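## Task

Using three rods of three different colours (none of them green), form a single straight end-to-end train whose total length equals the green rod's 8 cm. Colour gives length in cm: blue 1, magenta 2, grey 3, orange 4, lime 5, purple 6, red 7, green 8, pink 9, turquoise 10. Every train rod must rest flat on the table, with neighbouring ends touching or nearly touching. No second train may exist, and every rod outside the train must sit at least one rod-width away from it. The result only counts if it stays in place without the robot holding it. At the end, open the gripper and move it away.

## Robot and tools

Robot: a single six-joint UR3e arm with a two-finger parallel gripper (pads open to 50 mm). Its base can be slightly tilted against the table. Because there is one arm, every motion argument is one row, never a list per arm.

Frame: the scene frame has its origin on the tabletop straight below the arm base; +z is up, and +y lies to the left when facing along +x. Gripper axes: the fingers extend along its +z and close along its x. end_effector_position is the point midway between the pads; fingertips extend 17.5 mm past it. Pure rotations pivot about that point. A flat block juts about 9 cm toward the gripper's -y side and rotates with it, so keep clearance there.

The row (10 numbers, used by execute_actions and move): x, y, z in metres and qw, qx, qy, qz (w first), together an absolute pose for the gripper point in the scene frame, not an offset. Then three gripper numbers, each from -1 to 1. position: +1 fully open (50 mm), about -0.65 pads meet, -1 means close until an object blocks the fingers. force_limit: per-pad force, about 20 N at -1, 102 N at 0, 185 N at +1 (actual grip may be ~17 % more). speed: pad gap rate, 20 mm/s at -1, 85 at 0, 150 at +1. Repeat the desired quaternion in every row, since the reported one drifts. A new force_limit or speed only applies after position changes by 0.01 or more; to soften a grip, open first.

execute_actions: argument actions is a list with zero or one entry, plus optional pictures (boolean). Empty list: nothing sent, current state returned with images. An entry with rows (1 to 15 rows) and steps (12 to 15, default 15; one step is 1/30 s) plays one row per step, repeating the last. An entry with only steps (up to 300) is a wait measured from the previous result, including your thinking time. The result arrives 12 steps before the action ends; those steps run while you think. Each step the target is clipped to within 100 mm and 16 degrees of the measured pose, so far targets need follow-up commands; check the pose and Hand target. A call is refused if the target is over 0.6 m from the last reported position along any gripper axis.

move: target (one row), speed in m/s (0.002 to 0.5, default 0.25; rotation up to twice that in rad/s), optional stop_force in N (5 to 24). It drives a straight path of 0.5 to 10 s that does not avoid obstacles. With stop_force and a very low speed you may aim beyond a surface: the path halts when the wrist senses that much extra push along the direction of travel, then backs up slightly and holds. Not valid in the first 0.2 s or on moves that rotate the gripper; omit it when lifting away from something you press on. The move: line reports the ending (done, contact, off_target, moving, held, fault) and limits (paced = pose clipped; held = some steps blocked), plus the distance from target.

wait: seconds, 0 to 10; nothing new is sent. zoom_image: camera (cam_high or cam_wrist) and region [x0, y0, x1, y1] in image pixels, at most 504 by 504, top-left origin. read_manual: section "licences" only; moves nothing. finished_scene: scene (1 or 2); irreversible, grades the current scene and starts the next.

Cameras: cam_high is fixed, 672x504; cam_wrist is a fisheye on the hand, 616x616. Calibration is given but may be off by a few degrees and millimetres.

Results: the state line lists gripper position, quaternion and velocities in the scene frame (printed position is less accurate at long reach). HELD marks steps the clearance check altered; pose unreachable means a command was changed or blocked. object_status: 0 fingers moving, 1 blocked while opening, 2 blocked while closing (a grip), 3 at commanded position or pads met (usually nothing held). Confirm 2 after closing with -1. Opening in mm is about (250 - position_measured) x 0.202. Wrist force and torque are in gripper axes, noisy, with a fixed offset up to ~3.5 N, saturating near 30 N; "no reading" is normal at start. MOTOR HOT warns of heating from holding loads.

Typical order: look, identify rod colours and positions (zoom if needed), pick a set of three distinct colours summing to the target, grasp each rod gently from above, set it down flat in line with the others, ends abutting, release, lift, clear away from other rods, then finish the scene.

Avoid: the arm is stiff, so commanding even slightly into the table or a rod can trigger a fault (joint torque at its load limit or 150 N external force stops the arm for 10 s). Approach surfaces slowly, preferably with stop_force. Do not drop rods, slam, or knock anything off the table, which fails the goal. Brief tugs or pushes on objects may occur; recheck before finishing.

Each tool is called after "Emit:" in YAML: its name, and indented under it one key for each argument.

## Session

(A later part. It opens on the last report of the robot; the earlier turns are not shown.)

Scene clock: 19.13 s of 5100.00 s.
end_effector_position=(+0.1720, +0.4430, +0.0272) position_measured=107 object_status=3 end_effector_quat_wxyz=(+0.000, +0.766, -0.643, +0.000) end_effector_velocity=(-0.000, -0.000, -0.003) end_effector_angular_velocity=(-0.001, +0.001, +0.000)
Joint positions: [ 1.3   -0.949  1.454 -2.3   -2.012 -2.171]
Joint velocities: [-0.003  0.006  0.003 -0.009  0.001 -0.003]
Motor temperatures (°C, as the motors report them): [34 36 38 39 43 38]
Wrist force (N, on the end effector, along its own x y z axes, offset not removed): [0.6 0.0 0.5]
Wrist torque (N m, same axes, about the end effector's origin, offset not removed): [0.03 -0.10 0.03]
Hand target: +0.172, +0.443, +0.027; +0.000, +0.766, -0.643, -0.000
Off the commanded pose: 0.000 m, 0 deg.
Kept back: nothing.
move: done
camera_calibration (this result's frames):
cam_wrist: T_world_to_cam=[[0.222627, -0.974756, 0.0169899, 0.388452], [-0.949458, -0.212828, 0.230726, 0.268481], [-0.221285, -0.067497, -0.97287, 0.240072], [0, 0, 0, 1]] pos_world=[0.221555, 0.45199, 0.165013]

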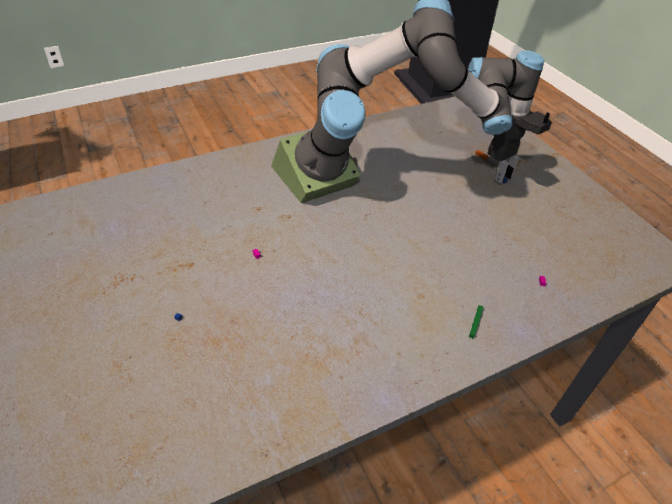

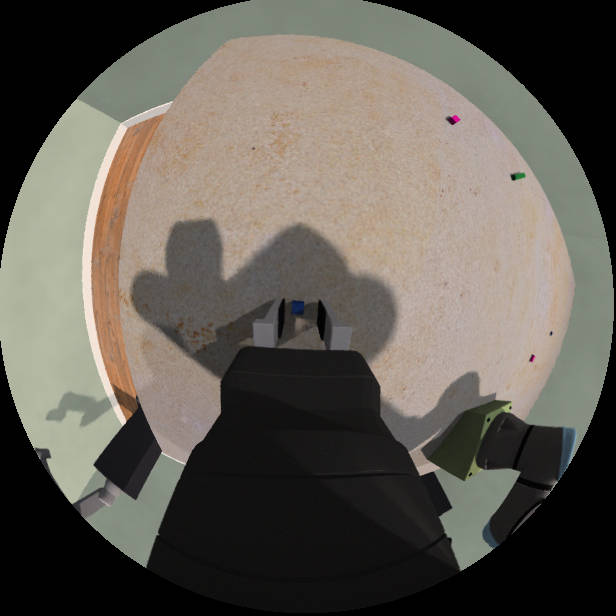

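Emit:
move:
  target: [0.1686,0.4454,0.025,0,-0.766,0.643,0,0.3,-0.7,0]
  speed: 0.03

Emit:
move:
  target: [0.1686,0.4454,0.025,0,-0.766,0.643,0,-1,-0.7,0]

Emit:
move:
  target: [0.155,0.445,0.052,0,-0.766,0.643,0,-1,-0.7,0]
  speed: 0.1

Emit:
move:
  target: [0.022,0.4554,0.048,0,-0.766,0.643,0,-1,-0.7,0]
  speed: 0.2

Emit:
move:
  target: [0.022,0.4554,0.027,0,-0.766,0.643,0,-1,-0.7,0]
  speed: 0.05

Emit:
zoom_image:
  camera: "cam_wrist"
  region: [240,200,370,330]

Scene clock: 20.80 s of 5100.00 s.
end_effector_position=(+0.1687, +0.4453, +0.0251) position_measured=107 object_status=3 end_effector_quat_wxyz=(-0.000, +0.766, -0.643, -0.000) end_effector_velocity=(-0.001, +0.001, -0.000) end_effector_angular_velocity=(+0.001, -0.001, +0.000)
Joint positions: [ 1.307 -0.934  1.445 -2.302 -2.014 -2.164]
Joint velocities: [ 0.003  0.004 -0.004 -0.    -0.002  0.002]
Motor temperatures (°C, as the motors report them): [34 36 38 39 43 38]
Wrist force (N, on the end effector, along its own x y z axes, offset not removed): [-1.6 2.4 0.5]
Wrist torque (N m, same axes, about the end effector's origin, offset not removed): [0.35 0.25 0.09]
Hand target: +0.169, +0.445, +0.025; -0.000, +0.766, -0.643, +0.000
Off the commanded pose: 0.000 m, 0 deg.
Kept back: nothing.
move: done
camera_calibration (this result's frames):
cam_wrist: T_world_to_cam=[[0.222651, -0.974751, 0.0169211, 0.391492], [-0.949463, -0.212871, 0.230667, 0.266363], [-0.221241, -0.0674242, -0.972886, 0.237385], [0, 0, 0, 1]] pos_world=[0.218255, 0.454313, 0.162883]

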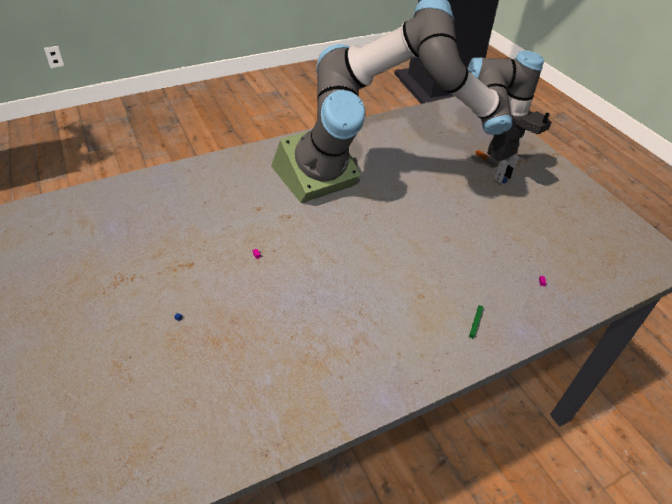

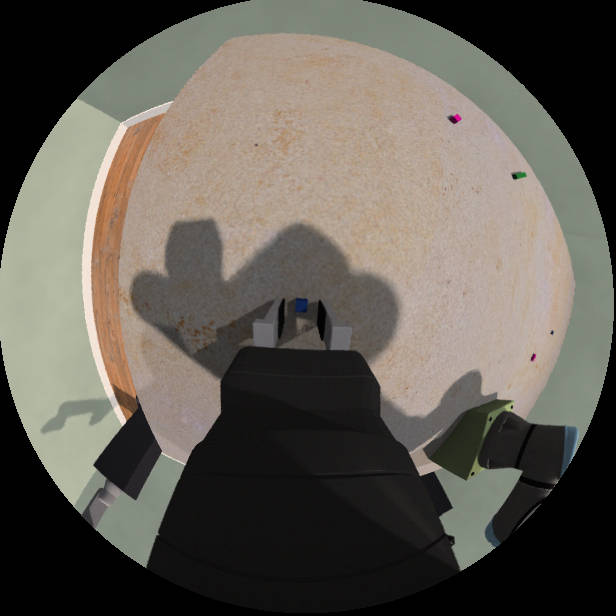

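Scene clock: 21.50 s of 5100.00 s.
end_effector_position=(+0.1686, +0.4454, +0.0250) position_measured=207 object_status=2 end_effector_quat_wxyz=(-0.000, +0.766, -0.643, -0.000) end_effector_velocity=(+0.000, +0.000, +0.000) end_effector_angular_velocity=(+0.001, -0.001, +0.000)
Joint positions: [ 1.307 -0.934  1.444 -2.302 -2.014 -2.163]
Joint velocities: [ 0.001 -0.001  0.    -0.    -0.     0.   ]
Motor temperatures (°C, as the motors report them): [34 36 38 39 43 38]
Wrist force (N, on the end effector, along its own x y z axes, offset not removed): [-3.5 3.0 0.2]
Wrist torque (N m, same axes, about the end effector's origin, offset not removed): [0.63 0.67 0.16]
Hand target: +0.169, +0.445, +0.025; -0.000, +0.766, -0.643, +0.000
Off the commanded pose: 0.000 m, 0 deg.
Kept back: nothing.
move: done
camera_calibration (this result's frames):
cam_wrist: T_world_to_cam=[[0.222624, -0.974758, 0.0169103, 0.391597], [-0.949474, -0.212848, 0.230642, 0.266307], [-0.221221, -0.0674022, -0.972892, 0.237313], [0, 0, 0, 1]] pos_world=[0.218172, 0.454391, 0.162836]

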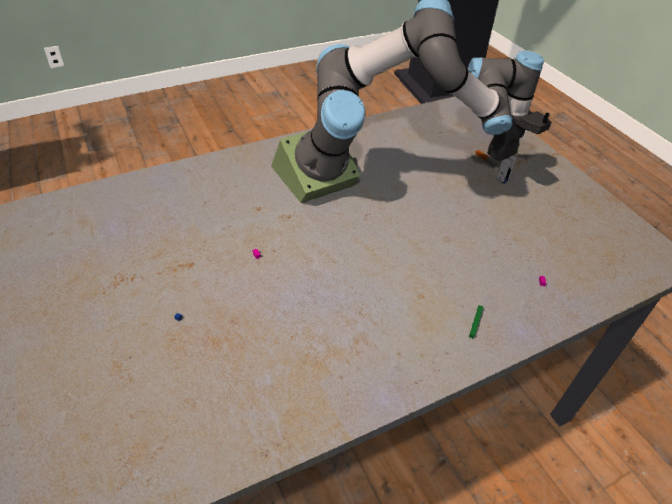

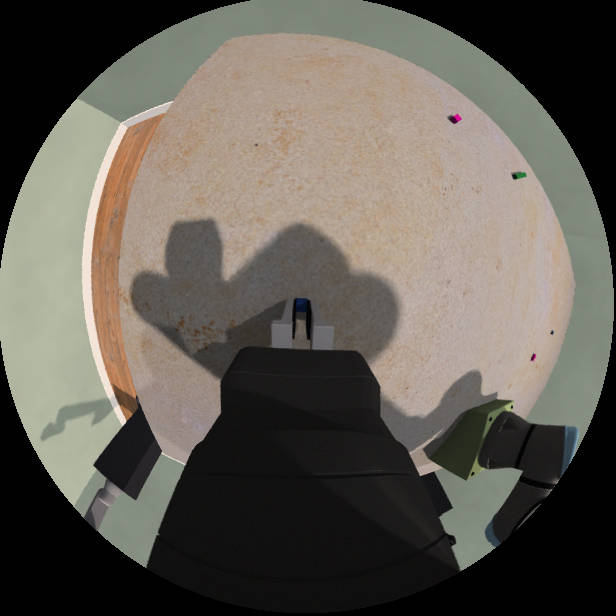

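Scene clock: 22.37 s of 5100.00 s.
end_effector_position=(+0.1551, +0.4450, +0.0519) position_measured=207 object_status=2 end_effector_quat_wxyz=(-0.000, +0.766, -0.643, +0.000) end_effector_velocity=(-0.001, -0.000, +0.001) end_effector_angular_velocity=(-0.001, -0.001, +0.001)
Joint positions: [ 1.362 -0.98   1.422 -2.208 -2.025 -2.104]
Joint velocities: [ 0.003 -0.001 -0.003  0.007 -0.002  0.004]
Motor temperatures (°C, as the motors report them): [34 36 38 39 43 38]
Wrist force (N, on the end effector, along its own x y z axes, offset not removed): [-2.1 3.0 1.1]
Wrist torque (N m, same axes, about the end effector's origin, offset not removed): [0.55 0.24 0.12]
Hand target: +0.155, +0.445, +0.052; -0.000, +0.766, -0.643, +0.000
Off the commanded pose: 0.000 m, 0 deg.
Kept back: nothing.
move: done
camera_calibration (this result's frames):
cam_wrist: T_world_to_cam=[[0.222674, -0.974747, 0.0168892, 0.393731], [-0.949476, -0.212906, 0.230579, 0.247204], [-0.22116, -0.06738, -0.972907, 0.260402], [0, 0, 0, 1]] pos_world=[0.204631, 0.453965, 0.189697]

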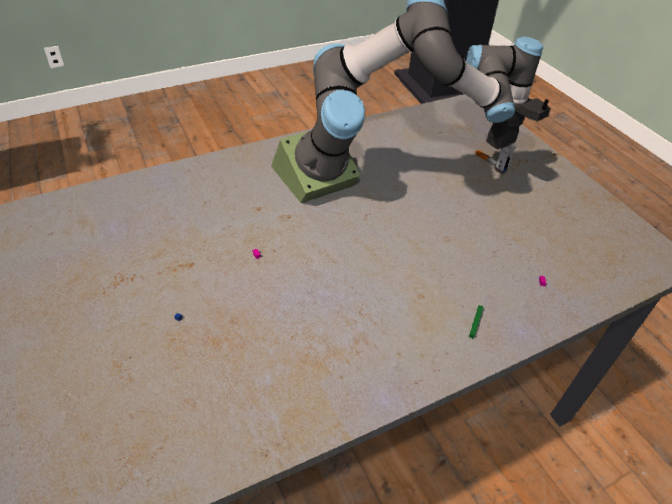

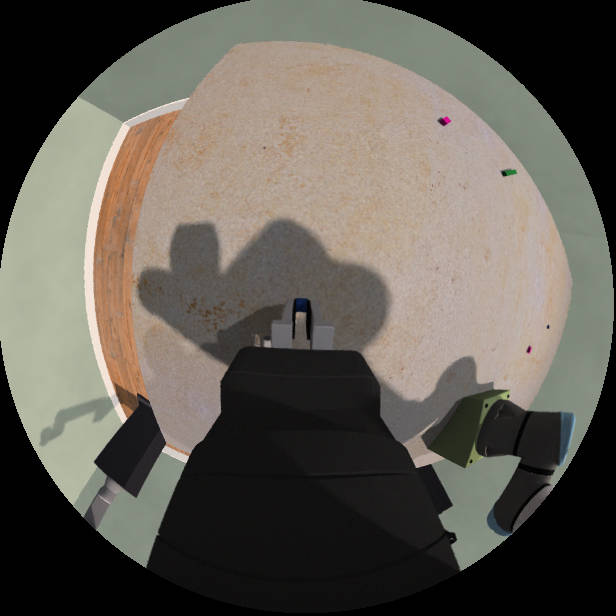

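Scene clock: 23.57 s of 5100.00 s.
end_effector_position=(+0.0222, +0.4552, +0.0480) position_measured=207 object_status=2 end_effector_quat_wxyz=(-0.000, +0.766, -0.643, +0.000) end_effector_velocity=(-0.002, +0.000, -0.000) end_effector_angular_velocity=(-0.003, -0.000, -0.001)
Joint positions: [ 1.635 -0.779  1.343 -2.191 -2.06  -1.8  ]
Joint velocities: [ 0.004  0.007 -0.011  0.01  -0.001  0.007]
Motor temperatures (°C, as the motors report them): [34 36 38 39 43 38]
Wrist force (N, on the end effector, along its own x y z axes, offset not removed): [-2.2 4.1 -1.6]
Wrist torque (N m, same axes, about the end effector's origin, offset not removed): [0.58 0.39 0.15]
Hand target: +0.022, +0.455, +0.048; -0.000, +0.766, -0.643, +0.000
Off the commanded pose: 0.000 m, 0 deg.
Kept back: nothing.
move: done
camera_calibration (this result's frames):
cam_wrist: T_world_to_cam=[[0.222731, -0.974737, 0.0166898, 0.433291], [-0.949506, -0.213021, 0.230349, 0.124194], [-0.220975, -0.067153, -0.972965, 0.227875], [0, 0, 0, 1]] pos_world=[0.0717706, 0.464103, 0.185875]

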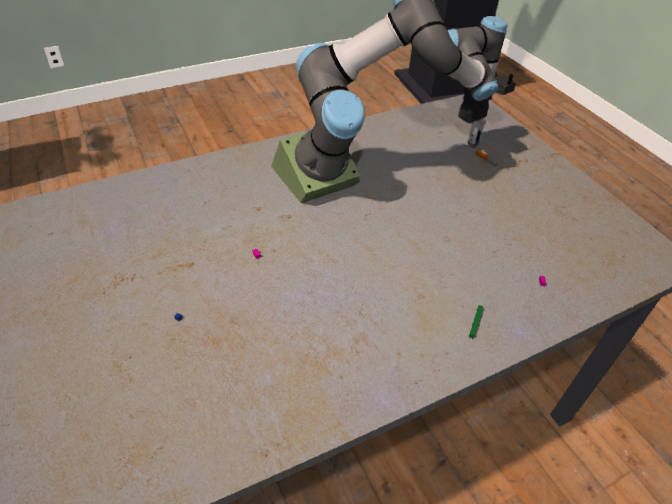

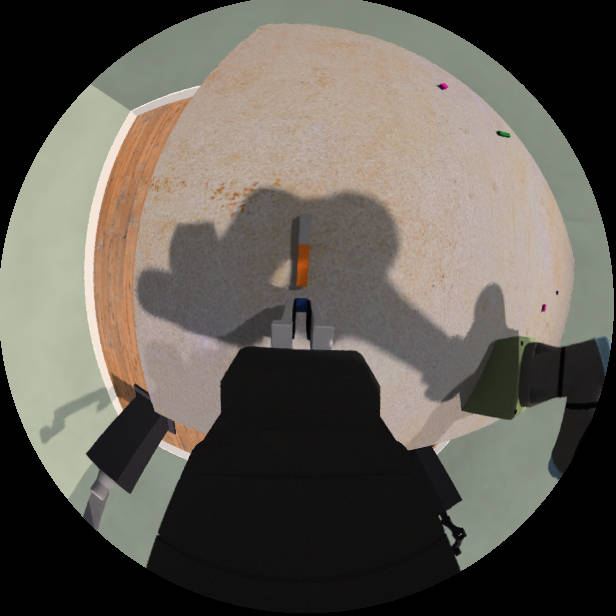

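Scene clock: 24.40 s of 5100.00 s.
end_effector_position=(+0.0220, +0.4554, +0.0272) position_measured=207 object_status=2 end_effector_quat_wxyz=(+0.000, +0.766, -0.643, +0.000) end_effector_velocity=(-0.001, -0.000, -0.003) end_effector_angular_velocity=(-0.001, +0.001, +0.001)
Joint positions: [ 1.613 -0.738  1.371 -2.271 -2.058 -1.824]
Joint velocities: [-0.002  0.007  0.002 -0.008  0.001 -0.002]
Motor temperatures (°C, as the motors report them): [34 36 38 39 43 38]
Wrist force (N, on the end effector, along its own x y z axes, offset not removed): [-3.0 2.4 -0.3]
Wrist torque (N m, same axes, about the end effector's origin, offset not removed): [0.48 0.51 0.11]
Hand target: +0.022, +0.455, +0.027; +0.000, +0.766, -0.643, -0.000
Off the commanded pose: 0.000 m, 0 deg.
Kept back: nothing.
move: done
camera_calibration (this result's frames):
cam_wrist: T_world_to_cam=[[0.222631, -0.974755, 0.0169914, 0.433926], [-0.949462, -0.212833, 0.230704, 0.128719], [-0.221263, -0.0674945, -0.972876, 0.207686], [0, 0, 0, 1]] pos_world=[0.0715614, 0.464385, 0.164984]

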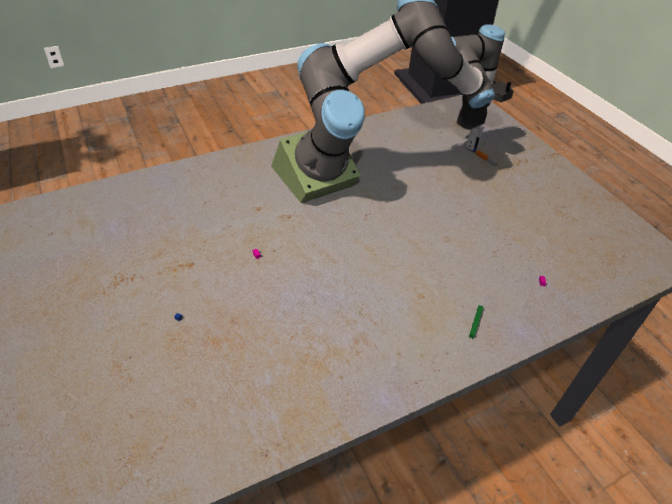

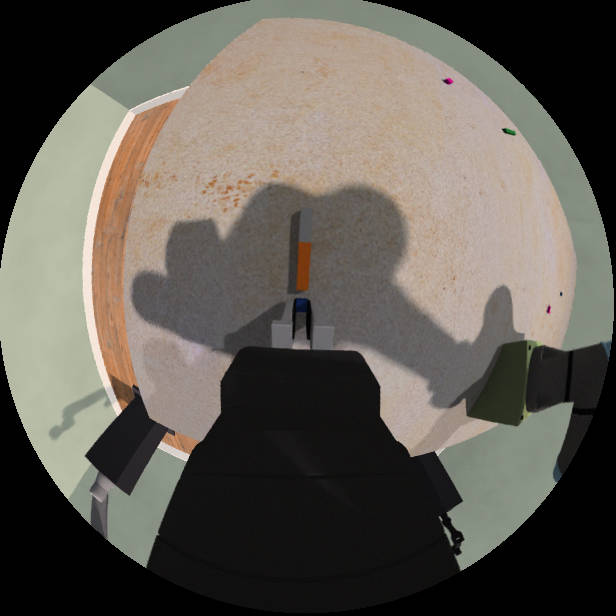

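Region (240, 200, 370, 330) of cam_wrist's 616x616 image, scaled by 3.877, with more detail than that image has.

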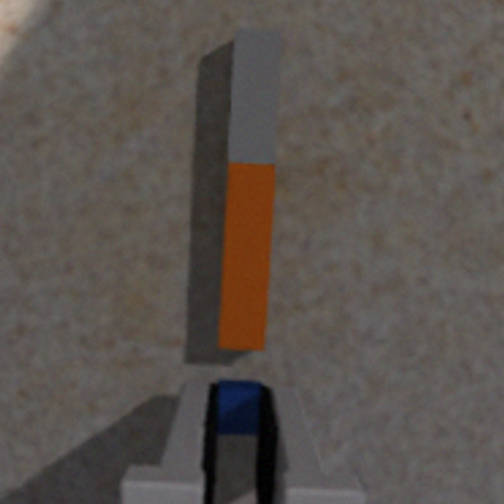

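Gap about 7 mm; push 8.5 mm.

Emit:
move:
  target: [0.0304,0.4567,0.0253,0,-0.766,0.643,0,-1,-0.7,0]
  speed: 0.02

Emit:
move:
  target: [0.0304,0.4567,0.0253,0,-0.766,0.643,0,0.3,-0.7,0]

Emit:
move:
  target: [0.03,0.45,0.11,0,-0.766,0.643,0,0.3,-0.7,0]
  speed: 0.15

Emit:
zoom_image:
  camera: "cam_wrist"
  region: [250,215,350,315]

Scene clock: 25.67 s of 5100.00 s.
end_effector_position=(+0.0302, +0.4567, +0.0253) position_measured=207 object_status=2 end_effector_quat_wxyz=(+0.000, +0.766, -0.643, +0.000) end_effector_velocity=(+0.002, +0.000, -0.001) end_effector_angular_velocity=(-0.000, +0.001, +0.000)
Joint positions: [ 1.595 -0.743  1.373 -2.278 -2.057 -1.845]
Joint velocities: [-0.005 -0.001  0.    -0.001  0.001 -0.005]
Motor temperatures (°C, as the motors report them): [34 36 38 39 43 38]
Wrist force (N, on the end effector, along its own x y z axes, offset not removed): [-1.9 2.0 0.5]
Wrist torque (N m, same axes, about the end effector's origin, offset not removed): [0.43 0.32 0.07]
Hand target: +0.030, +0.457, +0.025; +0.000, +0.766, -0.643, -0.000
Off the commanded pose: 0.000 m, 0 deg.
Kept back: nothing.
move: done
camera_calibration (this result's frames):
cam_wrist: T_world_to_cam=[[0.222633, -0.974755, 0.0169603, 0.433392], [-0.949464, -0.212843, 0.230688, 0.137219], [-0.221254, -0.067462, -0.97288, 0.207801], [0, 0, 0, 1]] pos_world=[0.0797737, 0.465676, 0.16316]

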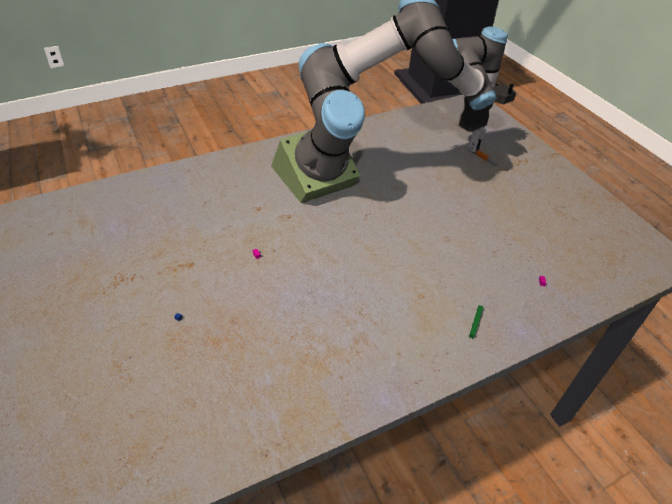

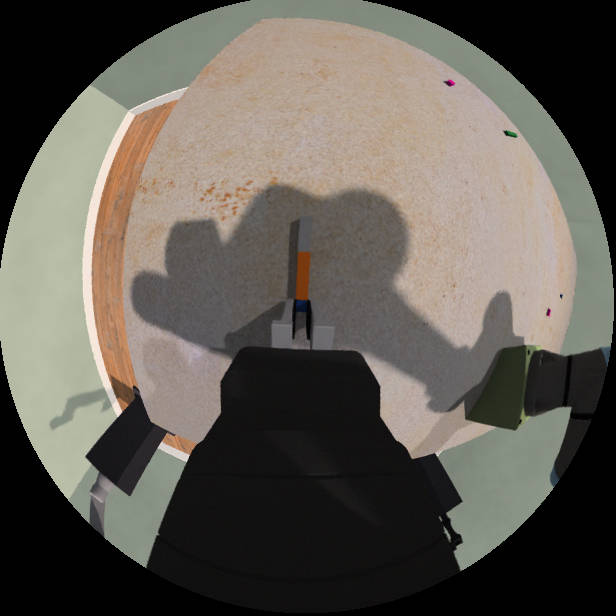

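Scene clock: 26.37 s of 5100.00 s.
end_effector_position=(+0.0304, +0.4567, +0.0253) position_measured=107 object_status=3 end_effector_quat_wxyz=(-0.000, +0.766, -0.643, +0.000) end_effector_velocity=(-0.000, +0.000, -0.000) end_effector_angular_velocity=(-0.000, +0.000, +0.000)
Joint positions: [ 1.594 -0.743  1.373 -2.278 -2.057 -1.845]
Joint velocities: [ 0.     0.    -0.001  0.     0.    -0.   ]
Motor temperatures (°C, as the motors report them): [34 36 38 39 43 38]
Wrist force (N, on the end effector, along its own x y z axes, offset not removed): [-2.5 2.3 1.0]
Wrist torque (N m, same axes, about the end effector's origin, offset not removed): [0.37 0.47 0.07]
Hand target: +0.030, +0.457, +0.025; +0.000, +0.766, -0.643, -0.000
Off the commanded pose: 0.000 m, 0 deg.
Kept back: nothing.
move: done
camera_calibration (this result's frames):
cam_wrist: T_world_to_cam=[[0.222648, -0.974752, 0.0169391, 0.433368], [-0.949464, -0.212864, 0.230666, 0.137416], [-0.221236, -0.0674406, -0.972886, 0.207798], [0, 0, 0, 1]] pos_world=[0.0799558, 0.465692, 0.163126]

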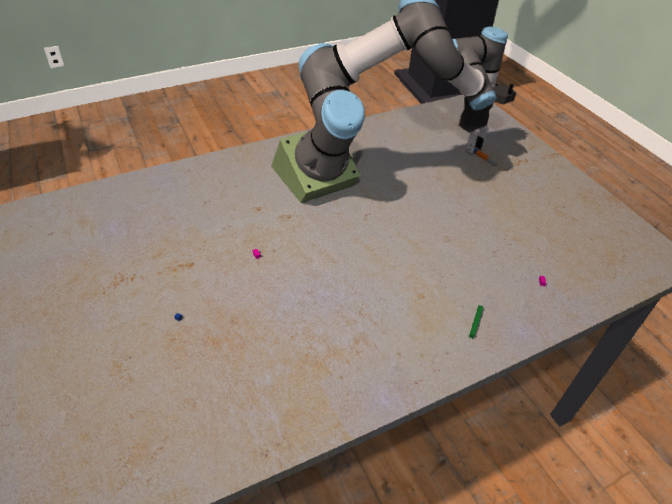

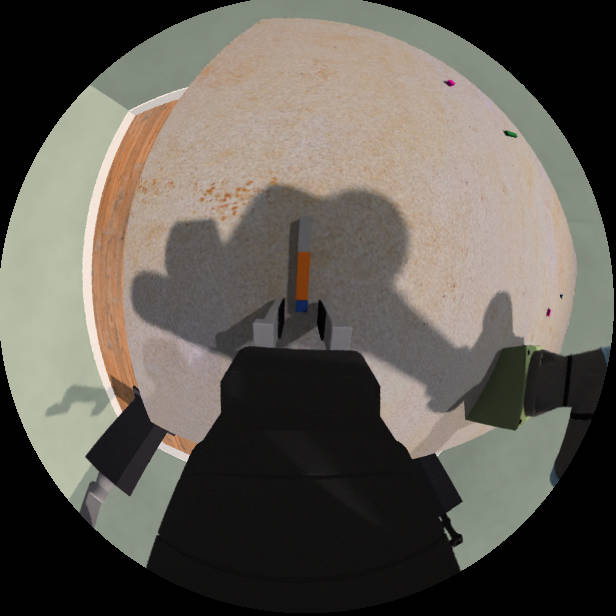

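Scene clock: 27.43 s of 5100.00 s.
end_effector_position=(+0.0300, +0.4500, +0.1098) position_measured=107 object_status=3 end_effector_quat_wxyz=(-0.000, +0.766, -0.643, -0.000) end_effector_velocity=(-0.000, +0.000, +0.002) end_effector_angular_velocity=(-0.001, +0.001, -0.001)
Joint positions: [ 1.685 -0.896  1.244 -1.948 -2.062 -1.743]
Joint velocities: [ 0.002 -0.    -0.01   0.013  0.001  0.004]
Motor temperatures (°C, as the motors report them): [34 36 38 39 43 38]
Wrist force (N, on the end effector, along its own x y z axes, offset not removed): [0.2 1.8 0.7]
Wrist torque (N m, same axes, about the end effector's origin, offset not removed): [0.27 -0.02 0.00]
Hand target: +0.030, +0.450, +0.110; -0.000, +0.766, -0.643, +0.000
Off the commanded pose: 0.000 m, 0 deg.
Kept back: nothing.
move: done
camera_calibration (this result's frames):
cam_wrist: T_world_to_cam=[[0.222666, -0.974753, 0.0166315, 0.425544], [-0.94948, -0.21296, 0.230511, 0.116226], [-0.22115, -0.0671185, -0.972927, 0.28937], [0, 0, 0, 1]] pos_world=[0.0795939, 0.458974, 0.247667]

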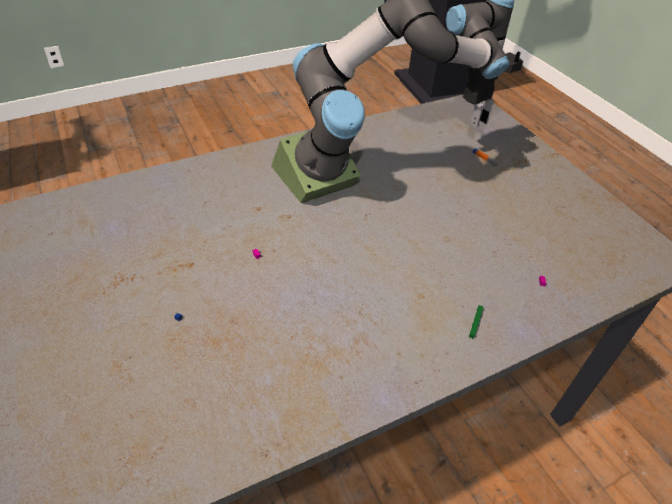

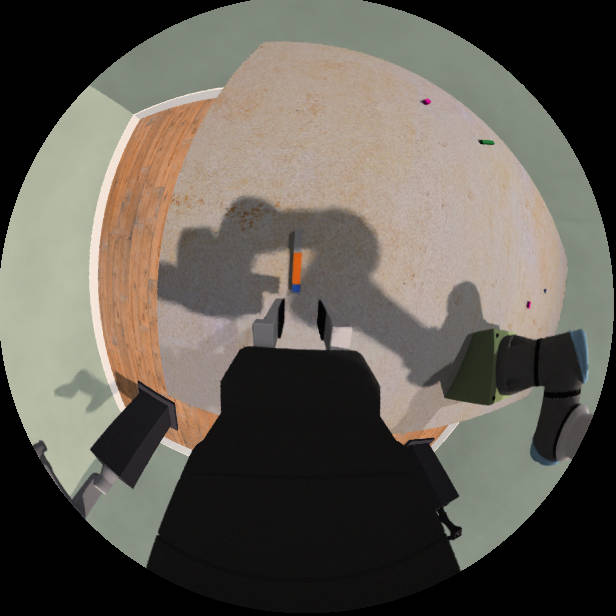

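Region (250, 215, 350, 315) of cam_wrist's 616x616 image, scaled by 5.040, with more detail than that image has.

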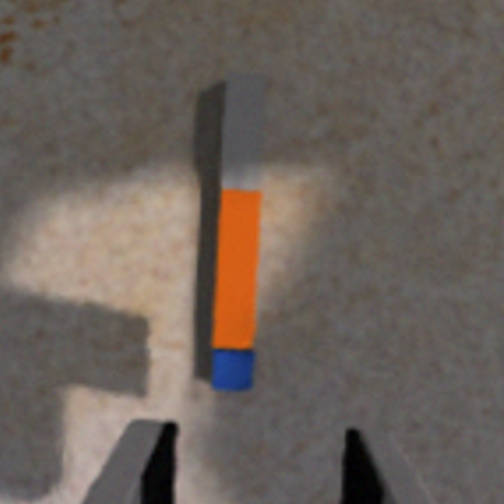

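Emit:
finished_scene:
  scene: 2

The scene is finished: the task was done.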